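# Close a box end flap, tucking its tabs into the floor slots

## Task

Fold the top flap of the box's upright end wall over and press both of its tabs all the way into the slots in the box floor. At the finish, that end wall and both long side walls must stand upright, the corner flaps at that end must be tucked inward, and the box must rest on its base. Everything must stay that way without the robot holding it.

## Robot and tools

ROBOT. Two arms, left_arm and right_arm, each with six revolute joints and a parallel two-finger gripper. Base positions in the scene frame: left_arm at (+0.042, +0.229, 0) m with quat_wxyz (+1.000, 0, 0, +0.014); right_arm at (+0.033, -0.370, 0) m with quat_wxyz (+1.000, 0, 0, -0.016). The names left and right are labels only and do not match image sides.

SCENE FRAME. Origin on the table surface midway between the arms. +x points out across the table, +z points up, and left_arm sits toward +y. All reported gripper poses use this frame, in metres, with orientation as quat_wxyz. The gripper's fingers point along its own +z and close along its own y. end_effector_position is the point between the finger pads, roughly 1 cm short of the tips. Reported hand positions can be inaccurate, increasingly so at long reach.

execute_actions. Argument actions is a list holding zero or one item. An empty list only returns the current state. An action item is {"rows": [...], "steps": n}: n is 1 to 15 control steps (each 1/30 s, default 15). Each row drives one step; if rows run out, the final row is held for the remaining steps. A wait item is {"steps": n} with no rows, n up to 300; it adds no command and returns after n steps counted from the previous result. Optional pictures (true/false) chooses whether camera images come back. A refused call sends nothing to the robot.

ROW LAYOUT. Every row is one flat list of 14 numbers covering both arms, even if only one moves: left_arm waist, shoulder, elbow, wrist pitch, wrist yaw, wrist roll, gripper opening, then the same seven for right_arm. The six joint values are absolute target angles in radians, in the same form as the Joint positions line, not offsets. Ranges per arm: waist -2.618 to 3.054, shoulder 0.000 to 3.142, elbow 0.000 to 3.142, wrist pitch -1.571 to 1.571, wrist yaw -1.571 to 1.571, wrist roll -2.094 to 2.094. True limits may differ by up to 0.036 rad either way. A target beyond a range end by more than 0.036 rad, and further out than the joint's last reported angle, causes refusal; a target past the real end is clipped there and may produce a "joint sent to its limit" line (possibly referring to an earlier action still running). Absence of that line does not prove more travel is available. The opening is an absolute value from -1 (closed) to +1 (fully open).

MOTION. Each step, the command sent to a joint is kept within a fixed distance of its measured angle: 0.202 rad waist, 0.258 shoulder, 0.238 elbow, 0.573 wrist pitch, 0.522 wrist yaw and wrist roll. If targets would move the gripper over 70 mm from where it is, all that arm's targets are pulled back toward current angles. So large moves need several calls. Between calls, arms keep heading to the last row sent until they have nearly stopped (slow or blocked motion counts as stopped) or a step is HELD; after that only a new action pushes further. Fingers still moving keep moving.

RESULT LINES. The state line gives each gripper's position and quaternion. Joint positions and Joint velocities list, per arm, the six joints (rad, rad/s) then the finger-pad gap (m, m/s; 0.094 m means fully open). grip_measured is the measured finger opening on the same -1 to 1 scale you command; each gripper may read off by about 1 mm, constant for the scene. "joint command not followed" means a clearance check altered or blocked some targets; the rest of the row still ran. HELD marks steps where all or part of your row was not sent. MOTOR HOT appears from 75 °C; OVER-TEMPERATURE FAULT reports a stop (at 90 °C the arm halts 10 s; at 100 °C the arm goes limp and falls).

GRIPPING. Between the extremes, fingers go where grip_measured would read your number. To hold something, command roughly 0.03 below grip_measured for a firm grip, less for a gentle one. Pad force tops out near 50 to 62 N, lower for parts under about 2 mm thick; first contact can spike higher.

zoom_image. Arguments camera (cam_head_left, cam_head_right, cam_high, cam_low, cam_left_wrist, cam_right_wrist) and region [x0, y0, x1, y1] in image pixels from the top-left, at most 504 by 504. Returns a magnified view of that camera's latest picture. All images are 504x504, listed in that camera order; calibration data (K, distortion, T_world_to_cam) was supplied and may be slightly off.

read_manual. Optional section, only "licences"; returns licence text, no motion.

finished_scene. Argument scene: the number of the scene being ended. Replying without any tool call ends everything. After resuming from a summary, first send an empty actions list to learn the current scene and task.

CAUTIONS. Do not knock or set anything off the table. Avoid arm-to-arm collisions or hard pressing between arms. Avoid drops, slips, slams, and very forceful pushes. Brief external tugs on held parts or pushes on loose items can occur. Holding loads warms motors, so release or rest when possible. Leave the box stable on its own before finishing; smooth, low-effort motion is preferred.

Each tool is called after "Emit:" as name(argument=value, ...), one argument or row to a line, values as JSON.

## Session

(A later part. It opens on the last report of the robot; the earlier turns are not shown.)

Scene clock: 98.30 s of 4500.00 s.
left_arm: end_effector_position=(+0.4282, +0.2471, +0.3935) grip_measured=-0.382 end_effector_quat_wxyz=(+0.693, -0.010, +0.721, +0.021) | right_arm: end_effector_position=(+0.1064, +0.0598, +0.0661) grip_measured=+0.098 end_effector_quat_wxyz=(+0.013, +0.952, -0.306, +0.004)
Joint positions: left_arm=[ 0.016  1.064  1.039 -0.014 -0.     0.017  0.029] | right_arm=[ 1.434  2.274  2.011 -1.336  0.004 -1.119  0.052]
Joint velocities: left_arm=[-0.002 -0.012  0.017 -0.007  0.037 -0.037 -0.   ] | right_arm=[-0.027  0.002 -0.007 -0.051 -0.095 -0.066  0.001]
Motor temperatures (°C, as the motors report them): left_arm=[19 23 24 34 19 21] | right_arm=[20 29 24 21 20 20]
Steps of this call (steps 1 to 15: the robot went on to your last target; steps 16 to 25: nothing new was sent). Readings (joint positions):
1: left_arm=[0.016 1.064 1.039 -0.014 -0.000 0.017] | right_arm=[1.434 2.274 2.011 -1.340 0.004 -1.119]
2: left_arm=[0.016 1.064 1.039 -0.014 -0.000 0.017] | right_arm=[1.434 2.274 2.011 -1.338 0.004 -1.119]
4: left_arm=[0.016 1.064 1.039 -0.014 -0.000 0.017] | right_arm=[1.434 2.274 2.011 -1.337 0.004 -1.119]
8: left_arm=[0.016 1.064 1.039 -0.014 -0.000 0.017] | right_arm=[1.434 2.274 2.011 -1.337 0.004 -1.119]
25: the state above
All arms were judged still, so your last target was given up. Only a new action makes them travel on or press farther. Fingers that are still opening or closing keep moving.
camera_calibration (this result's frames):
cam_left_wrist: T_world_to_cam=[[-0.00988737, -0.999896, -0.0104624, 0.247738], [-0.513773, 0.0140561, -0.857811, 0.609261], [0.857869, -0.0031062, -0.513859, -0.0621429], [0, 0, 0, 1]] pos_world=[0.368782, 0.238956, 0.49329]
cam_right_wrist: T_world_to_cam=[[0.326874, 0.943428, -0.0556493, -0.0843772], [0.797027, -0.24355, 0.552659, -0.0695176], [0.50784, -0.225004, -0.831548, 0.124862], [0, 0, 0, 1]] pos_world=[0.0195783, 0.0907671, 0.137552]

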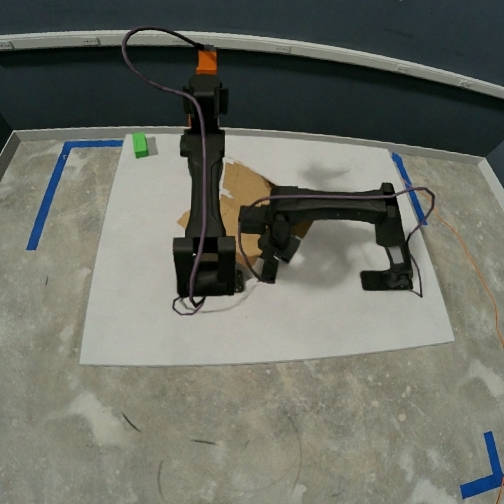

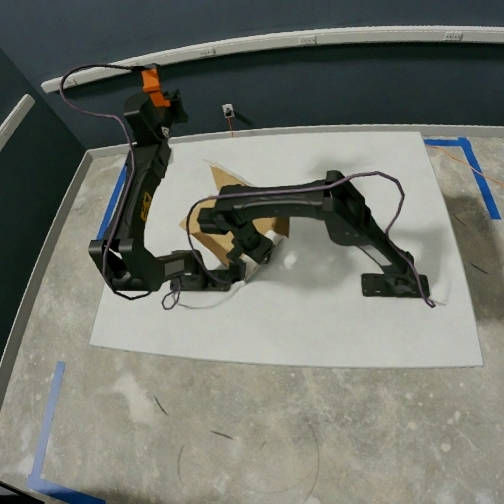

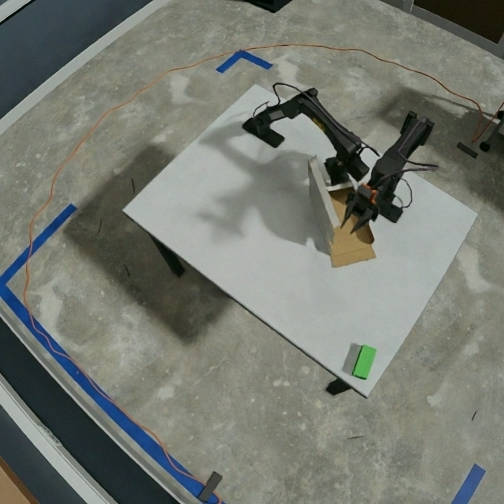

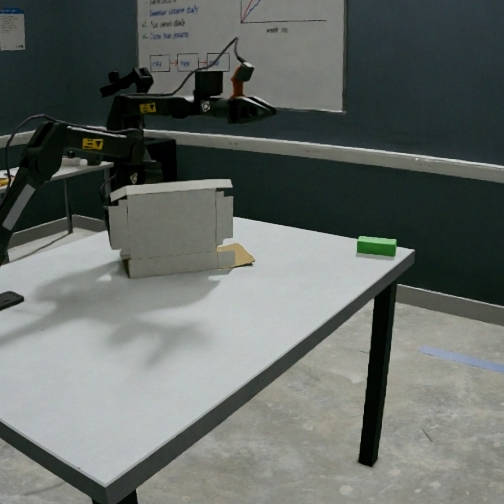

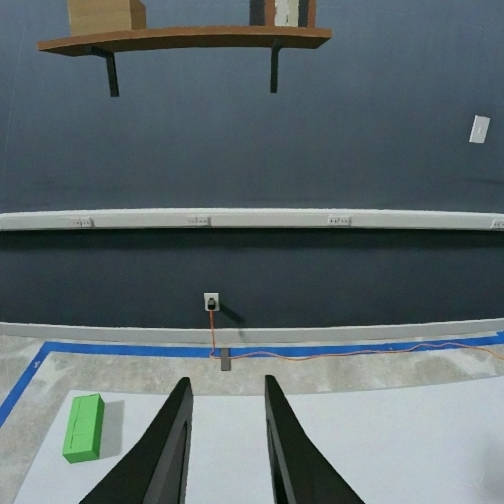

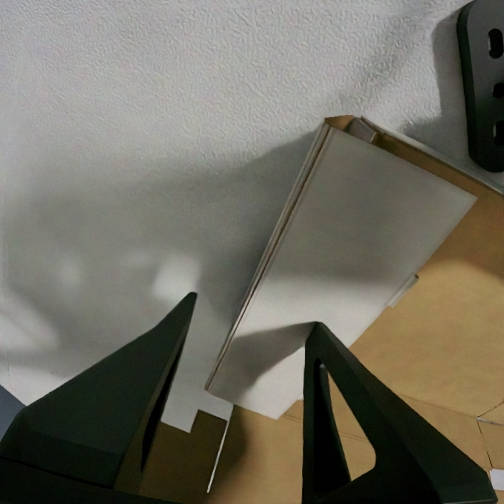

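Good placement. Down.

Emit:
execute_actions(
  actions=[
    {"rows":[[0.016,1.064,1.039,-0.016,0,0.017,-0.38,1.432,2.255,1.82,-1.14,0,-1.125,0.1]]},
  ],
  pictures=false,
)

Emit:
execute_actions(
  actions=[
    {"steps":25},
  ],
)

Scene clock: 109.90 s of 4500.00 s.
left_arm: end_effector_position=(+0.4282, +0.2471, +0.3935) grip_measured=-0.382 end_effector_quat_wxyz=(+0.693, -0.010, +0.721, +0.021) | right_arm: end_effector_position=(+0.1080, +0.0617, +0.0366) grip_measured=+0.098 end_effector_quat_wxyz=(-0.011, +0.952, -0.305, +0.004)
Joint positions: left_arm=[ 0.016  1.064  1.039 -0.014 -0.     0.017  0.029] | right_arm=[ 1.434  2.241  1.839 -1.148  0.011 -1.119  0.052]
Joint velocities: left_arm=[ 0.007 -0.022  0.002  0.022  0.007  0.007 -0.   ] | right_arm=[ 0.002 -0.017 -0.007  0.081 -0.066 -0.037  0.001]
Motor temperatures (°C, as the motors report them): left_arm=[19 23 24 34 19 21] | right_arm=[20 30 23 21 20 20]
Steps of this call (steps 1 to 90: nothing new was sent; then 8.10 s passed at rest; steps 91 to 105: all 15 steps of this action). Readings (joint positions):
91: left_arm=[0.016 1.064 1.039 -0.014 -0.000 0.017] | right_arm=[1.434 2.265 1.981 -1.307 0.004 -1.119]
92: left_arm=[0.016 1.064 1.039 -0.014 -0.000 0.017] | right_arm=[1.434 2.249 1.933 -1.265 0.004 -1.119]
94: left_arm=[0.016 1.064 1.039 -0.014 -0.000 0.017] | right_arm=[1.434 2.241 1.882 -1.217 0.008 -1.119]
98: left_arm=[0.016 1.064 1.039 -0.014 -0.000 0.017] | right_arm=[1.434 2.241 1.848 -1.169 0.011 -1.119]
105: the state above

Scene clock: 110.73 s of 4500.00 s.
left_arm: end_effector_position=(+0.4282, +0.2471, +0.3935) grip_measured=-0.382 end_effector_quat_wxyz=(+0.693, -0.010, +0.721, +0.021) | right_arm: end_effector_position=(+0.1081, +0.0621, +0.0364) grip_measured=+0.098 end_effector_quat_wxyz=(-0.012, +0.952, -0.305, +0.004)
Joint positions: left_arm=[ 0.016  1.064  1.039 -0.014 -0.     0.017  0.029] | right_arm=[ 1.434  2.241  1.839 -1.146  0.011 -1.119  0.052]
Joint velocities: left_arm=[-0.007 -0.007  0.002 -0.081  0.037 -0.007  0.   ] | right_arm=[ 0.002  0.007 -0.022 -0.022 -0.022 -0.037  0.   ]
Motor temperatures (°C, as the motors report them): left_arm=[19 23 24 34 19 21] | right_arm=[20 29 23 21 20 20]
Steps of this call (steps 1 to 15: the robot went on to your last target; steps 16 to 25: nothing new was sent). Readings (joint positions):
1: left_arm=[0.016 1.064 1.039 -0.014 -0.000 0.017] | right_arm=[1.434 2.241 1.839 -1.148 0.011 -1.119]
2: left_arm=[0.016 1.064 1.039 -0.014 -0.000 0.017] | right_arm=[1.434 2.241 1.839 -1.147 0.011 -1.119]
4: left_arm=[0.016 1.064 1.039 -0.014 -0.000 0.017] | right_arm=[1.434 2.241 1.839 -1.146 0.011 -1.119]
8: left_arm=[0.016 1.064 1.039 -0.014 -0.000 0.017] | right_arm=[1.434 2.241 1.839 -1.146 0.011 -1.119]
25: the state above
All arms were judged still, so your last target was given up. Only a new action makes them travel on or press farther. Fingers that are still opening or closing keep moving.
camera_calibration (this result's frames):
cam_left_wrist: T_world_to_cam=[[-0.00988737, -0.999896, -0.0104624, 0.247738], [-0.513773, 0.0140561, -0.857811, 0.609261], [0.857869, -0.0031062, -0.513859, -0.0621429], [0, 0, 0, 1]] pos_world=[0.368782, 0.238956, 0.49329]
cam_right_wrist: T_world_to_cam=[[0.32661, 0.945145, -0.00519799, -0.0906713], [0.78863, -0.269485, 0.552666, -0.051361], [0.520949, -0.184606, -0.833386, 0.0959249], [0, 0, 0, 1]] pos_world=[0.020147, 0.0895648, 0.107857]

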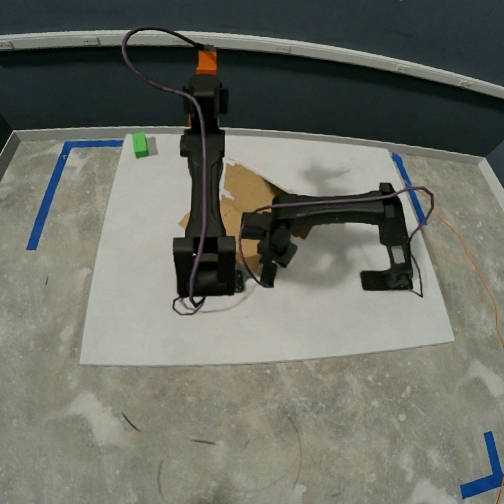

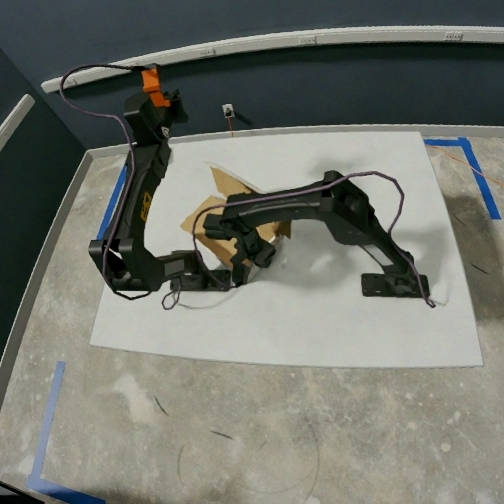

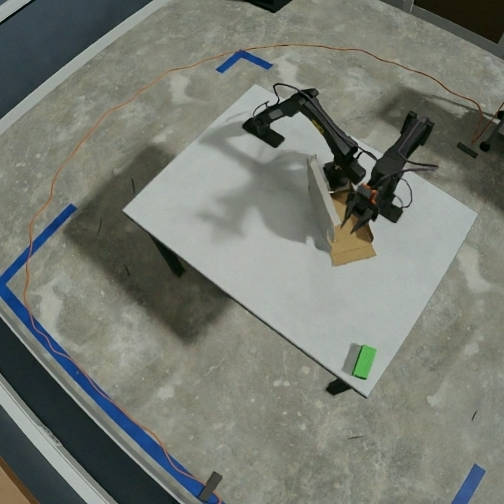

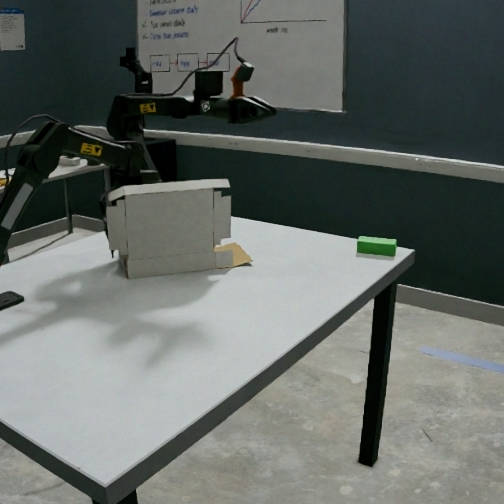

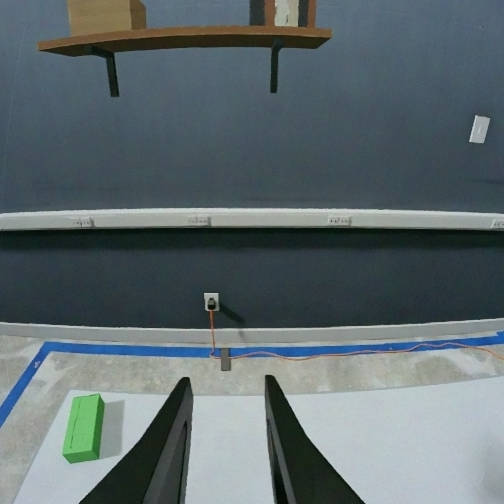

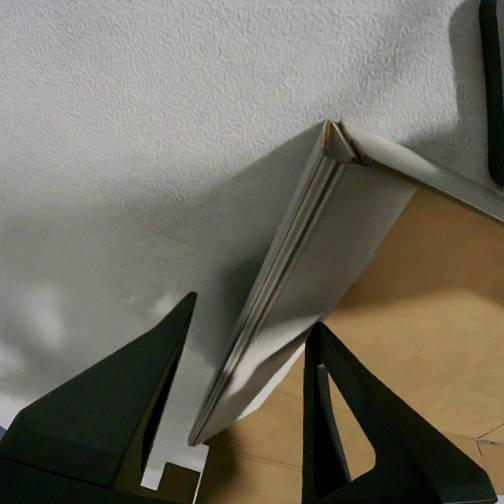

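Go a little lower and close.

Emit:
execute_actions(
  actions=[
    {"rows":[[0.016,1.064,1.039,-0.016,0,0.017,-0.38,1.432,2.27,1.77,-1.08,0,-1.125,0.1],[0.016,1.064,1.039,-0.016,0,0.017,-0.38,1.432,2.27,1.77,-1.08,0,-1.125,0.1],[0.016,1.064,1.039,-0.016,0,0.017,-0.38,1.432,2.27,1.77,-1.08,0,-1.125,0.1],[0.016,1.064,1.039,-0.016,0,0.017,-0.38,1.432,2.27,1.77,-1.08,0,-1.125,0.1],[0.016,1.064,1.039,-0.016,0,0.017,-0.38,1.432,2.27,1.77,-1.08,0,-1.125,0.1],[0.016,1.064,1.039,-0.016,0,0.017,-0.38,1.432,2.27,1.77,-1.08,0,-1.125,0.1],[0.016,1.064,1.039,-0.016,0,0.017,-0.38,1.432,2.27,1.77,-1.08,0,-1.125,0.1],[0.016,1.064,1.039,-0.016,0,0.017,-0.38,1.432,2.27,1.77,-1.08,0,-1.125,0.1],[0.016,1.064,1.039,-0.016,0,0.017,-0.38,1.432,2.27,1.77,-1.08,0,-1.125,0.1],[0.016,1.064,1.039,-0.016,0,0.017,-0.38,1.432,2.27,1.77,-1.08,0,-1.125,-0.2],[0.016,1.064,1.039,-0.016,0,0.017,-0.38,1.432,2.27,1.77,-1.08,0,-1.125,-0.4],[0.016,1.064,1.039,-0.016,0,0.017,-0.38,1.432,2.27,1.77,-1.08,0,-1.125,-0.6],[0.016,1.064,1.039,-0.016,0,0.017,-0.38,1.432,2.27,1.77,-1.08,0,-1.125,-0.8],[0.016,1.064,1.039,-0.016,0,0.017,-0.38,1.432,2.27,1.77,-1.08,0,-1.125,-0.9]]},
  ],
  pictures=false,
)

Emit:
execute_actions(
  actions=[
    {"steps":30},
  ],
)

Scene clock: 126.20 s of 4500.00 s.
left_arm: end_effector_position=(+0.4282, +0.2471, +0.3935) grip_measured=-0.382 end_effector_quat_wxyz=(+0.693, -0.010, +0.721, +0.021) | right_arm: end_effector_position=(+0.1092, +0.0613, +0.0131) grip_measured=-0.870 end_effector_quat_wxyz=(-0.009, +0.952, -0.305, +0.008)
Joint positions: left_arm=[ 0.016  1.064  1.039 -0.014 -0.     0.017  0.029] | right_arm=[ 1.434  2.266  1.787 -1.076  0.018 -1.119  0.006]
Joint velocities: left_arm=[-0.002  0.017 -0.007 -0.051 -0.051  0.022  0.   ] | right_arm=[-0.017 -0.007  0.002  0.344  0.256  0.037 -0.024]
Motor temperatures (°C, as the motors report them): left_arm=[19 23 24 35 19 21] | right_arm=[20 29 23 20 20 20]
Steps of this call (steps 1 to 90: nothing new was sent; then 11.97 s passed at rest; steps 91 to 105: all 15 steps of this action). Readings (joint positions):
91: left_arm=[0.016 1.064 1.039 -0.014 -0.000 0.017] | right_arm=[1.434 2.242 1.831 -1.137 0.011 -1.119]
92: left_arm=[0.016 1.064 1.039 -0.014 -0.000 0.017] | right_arm=[1.434 2.242 1.821 -1.124 0.011 -1.119]
94: left_arm=[0.016 1.064 1.039 -0.014 -0.000 0.017] | right_arm=[1.434 2.247 1.804 -1.103 0.011 -1.119]
98: left_arm=[0.016 1.064 1.039 -0.014 -0.000 0.017] | right_arm=[1.434 2.267 1.787 -1.095 0.012 -1.119]
105: the state above

Scene clock: 127.20 s of 4500.00 s.
left_arm: end_effector_position=(+0.4282, +0.2471, +0.3935) grip_measured=-0.382 end_effector_quat_wxyz=(+0.693, -0.010, +0.721, +0.021) | right_arm: end_effector_position=(+0.1128, +0.0684, +0.0153) grip_measured=-0.887 end_effector_quat_wxyz=(-0.026, +0.952, -0.306, +0.012)
Joint positions: left_arm=[ 0.016  1.064  1.039 -0.014 -0.     0.017  0.029] | right_arm=[ 1.434  2.262  1.787 -1.048  0.032 -1.119  0.005]
Joint velocities: left_arm=[ 0.002 -0.002 -0.002 -0.007 -0.022  0.007 -0.   ] | right_arm=[ 0.002  0.002  0.007  0.022  0.051 -0.037  0.002]
Motor temperatures (°C, as the motors report them): left_arm=[19 23 24 35 19 21] | right_arm=[20 29 23 20 20 20]
Steps of this call (steps 1 to 30: the robot went on to your last target). Readings (joint positions):
1: left_arm=[0.016 1.064 1.039 -0.014 -0.000 0.017] | right_arm=[1.434 2.263 1.787 -1.062 0.024 -1.119]
2: left_arm=[0.016 1.064 1.039 -0.014 -0.000 0.017] | right_arm=[1.434 2.262 1.787 -1.054 0.028 -1.119]
4: left_arm=[0.016 1.064 1.039 -0.014 -0.000 0.017] | right_arm=[1.434 2.262 1.787 -1.050 0.031 -1.119]
8: left_arm=[0.016 1.064 1.039 -0.014 -0.000 0.017] | right_arm=[1.434 2.262 1.787 -1.048 0.032 -1.119]
30: the state above
All arms were judged still, so your last target was given up. Only a new action makes them travel on or press farther. Fingers that are still opening or closing keep moving.
camera_calibration (this result's frames):
cam_left_wrist: T_world_to_cam=[[-0.00988737, -0.999896, -0.0104624, 0.247738], [-0.513773, 0.0140561, -0.857811, 0.609261], [0.857869, -0.0031062, -0.513859, -0.0621429], [0, 0, 0, 1]] pos_world=[0.368782, 0.238956, 0.49329]
cam_right_wrist: T_world_to_cam=[[0.327795, 0.944459, 0.0233935, -0.09878], [0.774476, -0.282815, 0.565865, -0.039518], [0.541052, -0.16737, -0.824166, 0.0734569], [0, 0, 0, 1]] pos_world=[0.0232413, 0.0944119, 0.0852134]

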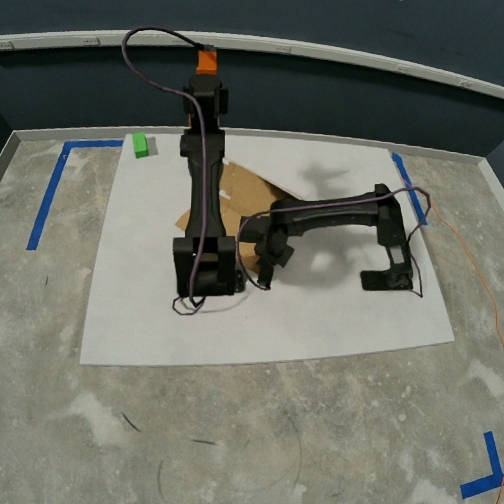

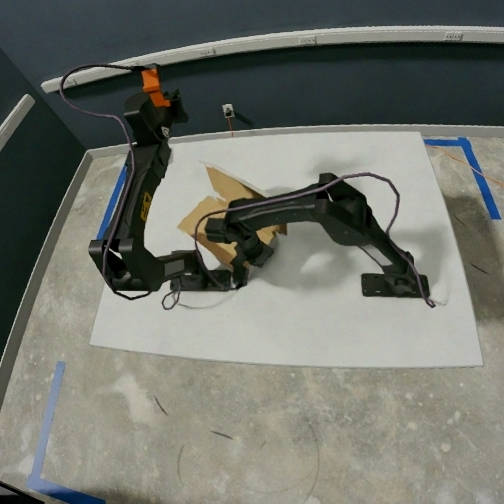

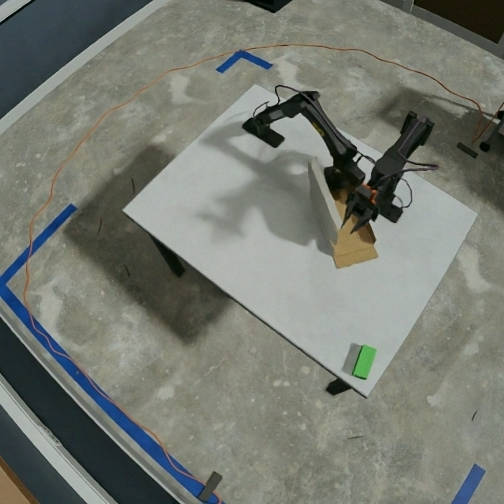

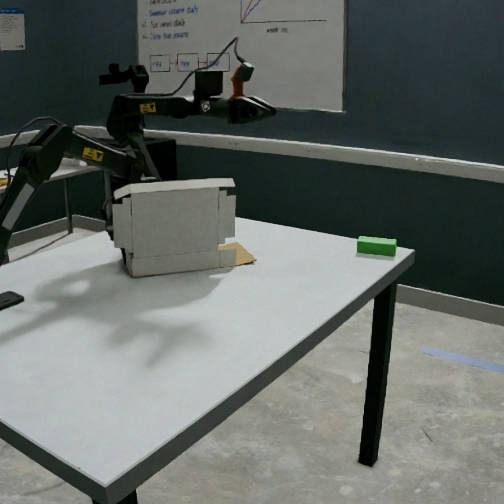

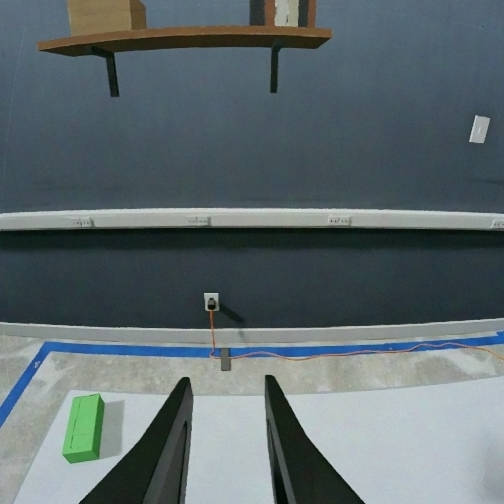

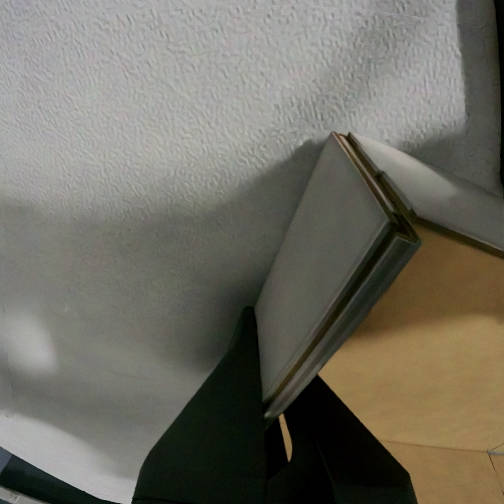

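Open and lift.

Emit:
execute_actions(
  actions=[
    {"rows":[[0.016,1.064,1.039,-0.016,0,0.017,-0.38,1.432,2.26,1.79,-1.07,0,-1.125,-0.3]],"steps":12},
  ],
  pictures=false,
)

Emit:
execute_actions(
  actions=[
    {"rows":[[0.016,1.064,1.039,-0.016,0,0.017,-0.38,1.432,2.275,2.269,-1.565,0,-1.125,-0.3]]},
  ],
  pictures=false,
)

Emit:
execute_actions(
  actions=[
    {"steps":40},
  ],
)

Scene clock: 136.03 s of 4500.00 s.
left_arm: end_effector_position=(+0.4282, +0.2471, +0.3935) grip_measured=-0.382 end_effector_quat_wxyz=(+0.693, -0.010, +0.721, +0.021) | right_arm: end_effector_position=(+0.1098, +0.0666, +0.0149) grip_measured=-0.302 end_effector_quat_wxyz=(-0.020, +0.952, -0.306, +0.005)
Joint positions: left_arm=[ 0.016  1.064  1.039 -0.014 -0.     0.017  0.029] | right_arm=[ 1.434  2.262  1.787 -1.057  0.016 -1.119  0.033]
Joint velocities: left_arm=[-0.012 -0.002 -0.007 -0.037 -0.022 -0.007 -0.001] | right_arm=[ 0.012 -0.007 -0.002  0.007  0.037  0.037 -0.001]
Motor temperatures (°C, as the motors report them): left_arm=[19 23 24 36 19 21] | right_arm=[20 29 23 20 20 20]
Steps of this call (steps 1 to 90: nothing new was sent; then 5.43 s passed at rest; steps 91 to 102: all 12 steps of this action). Readings (joint positions):
91: left_arm=[0.016 1.064 1.039 -0.014 -0.000 0.017] | right_arm=[1.434 2.262 1.787 -1.047 0.030 -1.119]
92: left_arm=[0.016 1.064 1.039 -0.014 -0.000 0.017] | right_arm=[1.434 2.262 1.787 -1.049 0.027 -1.119]
94: left_arm=[0.016 1.064 1.039 -0.014 -0.000 0.017] | right_arm=[1.434 2.262 1.787 -1.053 0.022 -1.119]
98: left_arm=[0.016 1.064 1.039 -0.014 -0.000 0.017] | right_arm=[1.434 2.262 1.787 -1.056 0.018 -1.119]
102: the state above

Scene clock: 136.53 s of 4500.00 s.
left_arm: end_effector_position=(+0.4282, +0.2471, +0.3935) grip_measured=-0.382 end_effector_quat_wxyz=(+0.693, -0.010, +0.721, +0.021) | right_arm: end_effector_position=(+0.1089, +0.0644, +0.1274) grip_measured=-0.302 end_effector_quat_wxyz=(-0.010, +0.952, -0.305, +0.005)
Joint positions: left_arm=[ 0.016  1.064  1.039 -0.014 -0.     0.017  0.029] | right_arm=[ 1.434  2.271  2.252 -1.533  0.014 -1.119  0.033]
Joint velocities: left_arm=[-0.002  0.002 -0.007  0.037  0.007 -0.022  0.   ] | right_arm=[ 0.002  0.081 -0.017 -0.183 -0.007  0.007  0.   ]
Motor temperatures (°C, as the motors report them): left_arm=[19 23 24 36 19 21] | right_arm=[20 29 23 20 20 20]
Steps of this call (steps 1 to 15: all 15 steps of this action). Readings (joint positions):
1: left_arm=[0.016 1.064 1.039 -0.014 -0.000 0.017] | right_arm=[1.434 2.274 1.826 -1.120 0.016 -1.119]
2: left_arm=[0.016 1.064 1.039 -0.014 -0.000 0.017] | right_arm=[1.434 2.297 1.894 -1.218 0.016 -1.119]
4: left_arm=[0.016 1.064 1.039 -0.014 -0.000 0.017] | right_arm=[1.434 2.316 2.023 -1.339 0.016 -1.119]
8: left_arm=[0.016 1.064 1.039 -0.014 -0.000 0.017] | right_arm=[1.434 2.296 2.224 -1.446 0.015 -1.119]
15: the state above

Scene clock: 137.87 s of 4500.00 s.
left_arm: end_effector_position=(+0.4282, +0.2471, +0.3935) grip_measured=-0.382 end_effector_quat_wxyz=(+0.693, -0.010, +0.721, +0.021) | right_arm: end_effector_position=(+0.1081, +0.0597, +0.1261) grip_measured=-0.302 end_effector_quat_wxyz=(+0.001, +0.952, -0.305, +0.007)
Joint positions: left_arm=[ 0.016  1.064  1.039 -0.014 -0.     0.017  0.029] | right_arm=[ 1.434  2.274  2.252 -1.552  0.014 -1.119  0.033]
Joint velocities: left_arm=[-0.002  0.007 -0.007 -0.022 -0.051 -0.081  0.   ] | right_arm=[ 0.007 -0.027  0.002  0.037 -0.051  0.007 -0.   ]
Motor temperatures (°C, as the motors report them): left_arm=[19 23 24 36 19 21] | right_arm=[20 29 23 20 20 20]
Steps of this call (steps 1 to 30: the robot went on to your last target; steps 31 to 40: nothing new was sent). Readings (joint positions):
1: left_arm=[0.016 1.064 1.039 -0.014 -0.000 0.017] | right_arm=[1.434 2.273 2.252 -1.537 0.014 -1.119]
2: left_arm=[0.016 1.064 1.039 -0.014 -0.000 0.017] | right_arm=[1.434 2.274 2.252 -1.540 0.014 -1.119]
4: left_arm=[0.016 1.064 1.039 -0.014 -0.000 0.017] | right_arm=[1.434 2.274 2.252 -1.544 0.014 -1.119]
8: left_arm=[0.016 1.064 1.039 -0.014 -0.000 0.017] | right_arm=[1.434 2.274 2.252 -1.549 0.014 -1.119]
40: the state above
All arms were judged still, so your last target was given up. Only a new action makes them travel on or press farther. Fingers that are still opening or closing keep moving.
camera_calibration (this result's frames):
cam_left_wrist: T_world_to_cam=[[-0.00988737, -0.999896, -0.0104624, 0.247738], [-0.513773, 0.0140561, -0.857811, 0.609261], [0.857869, -0.0031062, -0.513859, -0.0621429], [0, 0, 0, 1]] pos_world=[0.368782, 0.238956, 0.49329]
cam_right_wrist: T_world_to_cam=[[0.326604, 0.944674, -0.0303517, -0.0847749], [0.789586, -0.255053, 0.558124, -0.103298], [0.519504, -0.20625, -0.829203, 0.171133], [0, 0, 0, 1]] pos_world=[0.0203468, 0.0890343, 0.196984]

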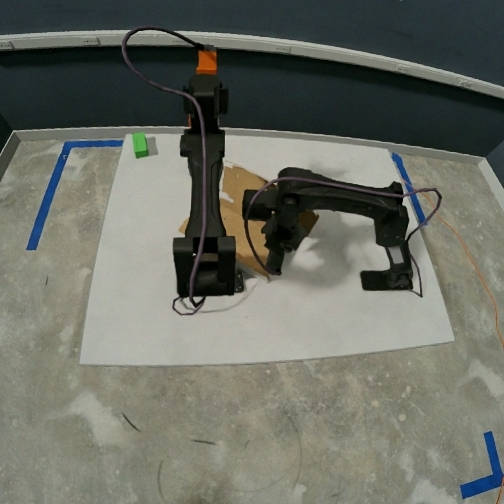

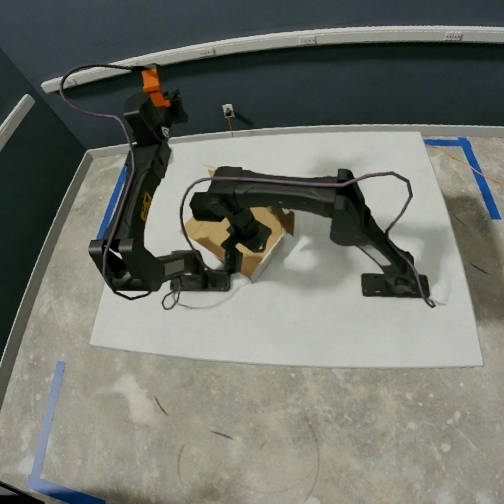

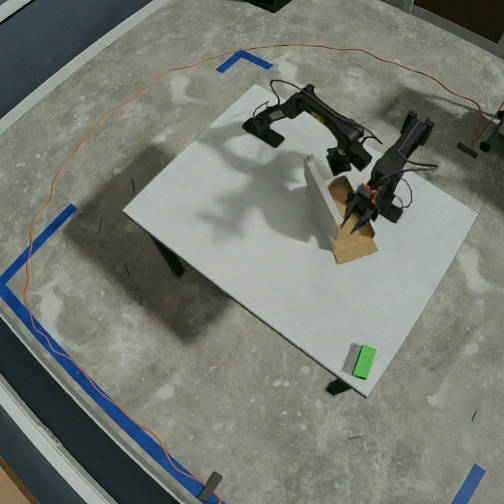

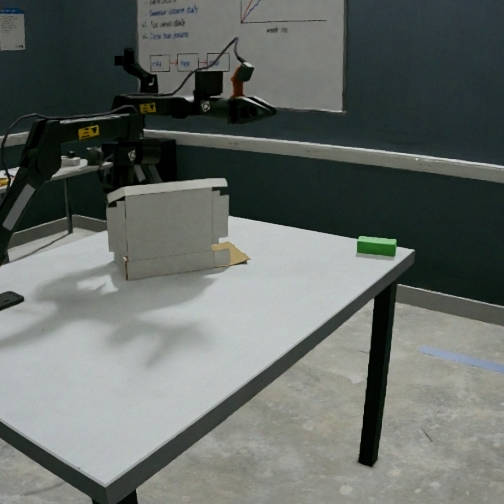

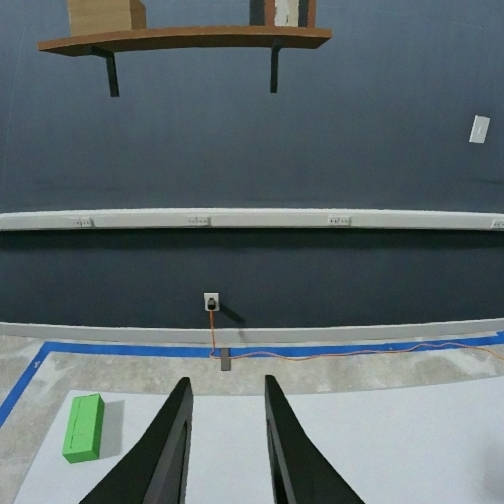

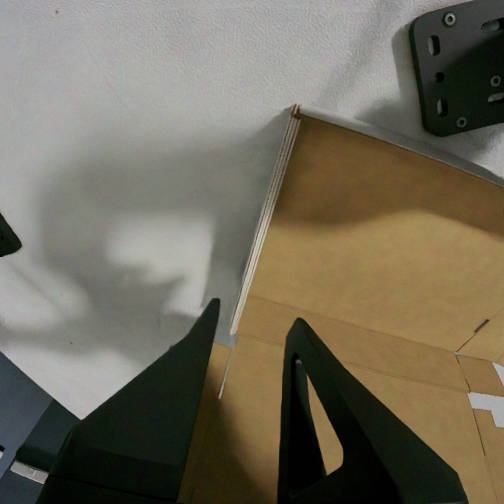

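Flap stays latched.

Emit:
finished_scene(
  scene=1,
)

The scene is finished: the task was done.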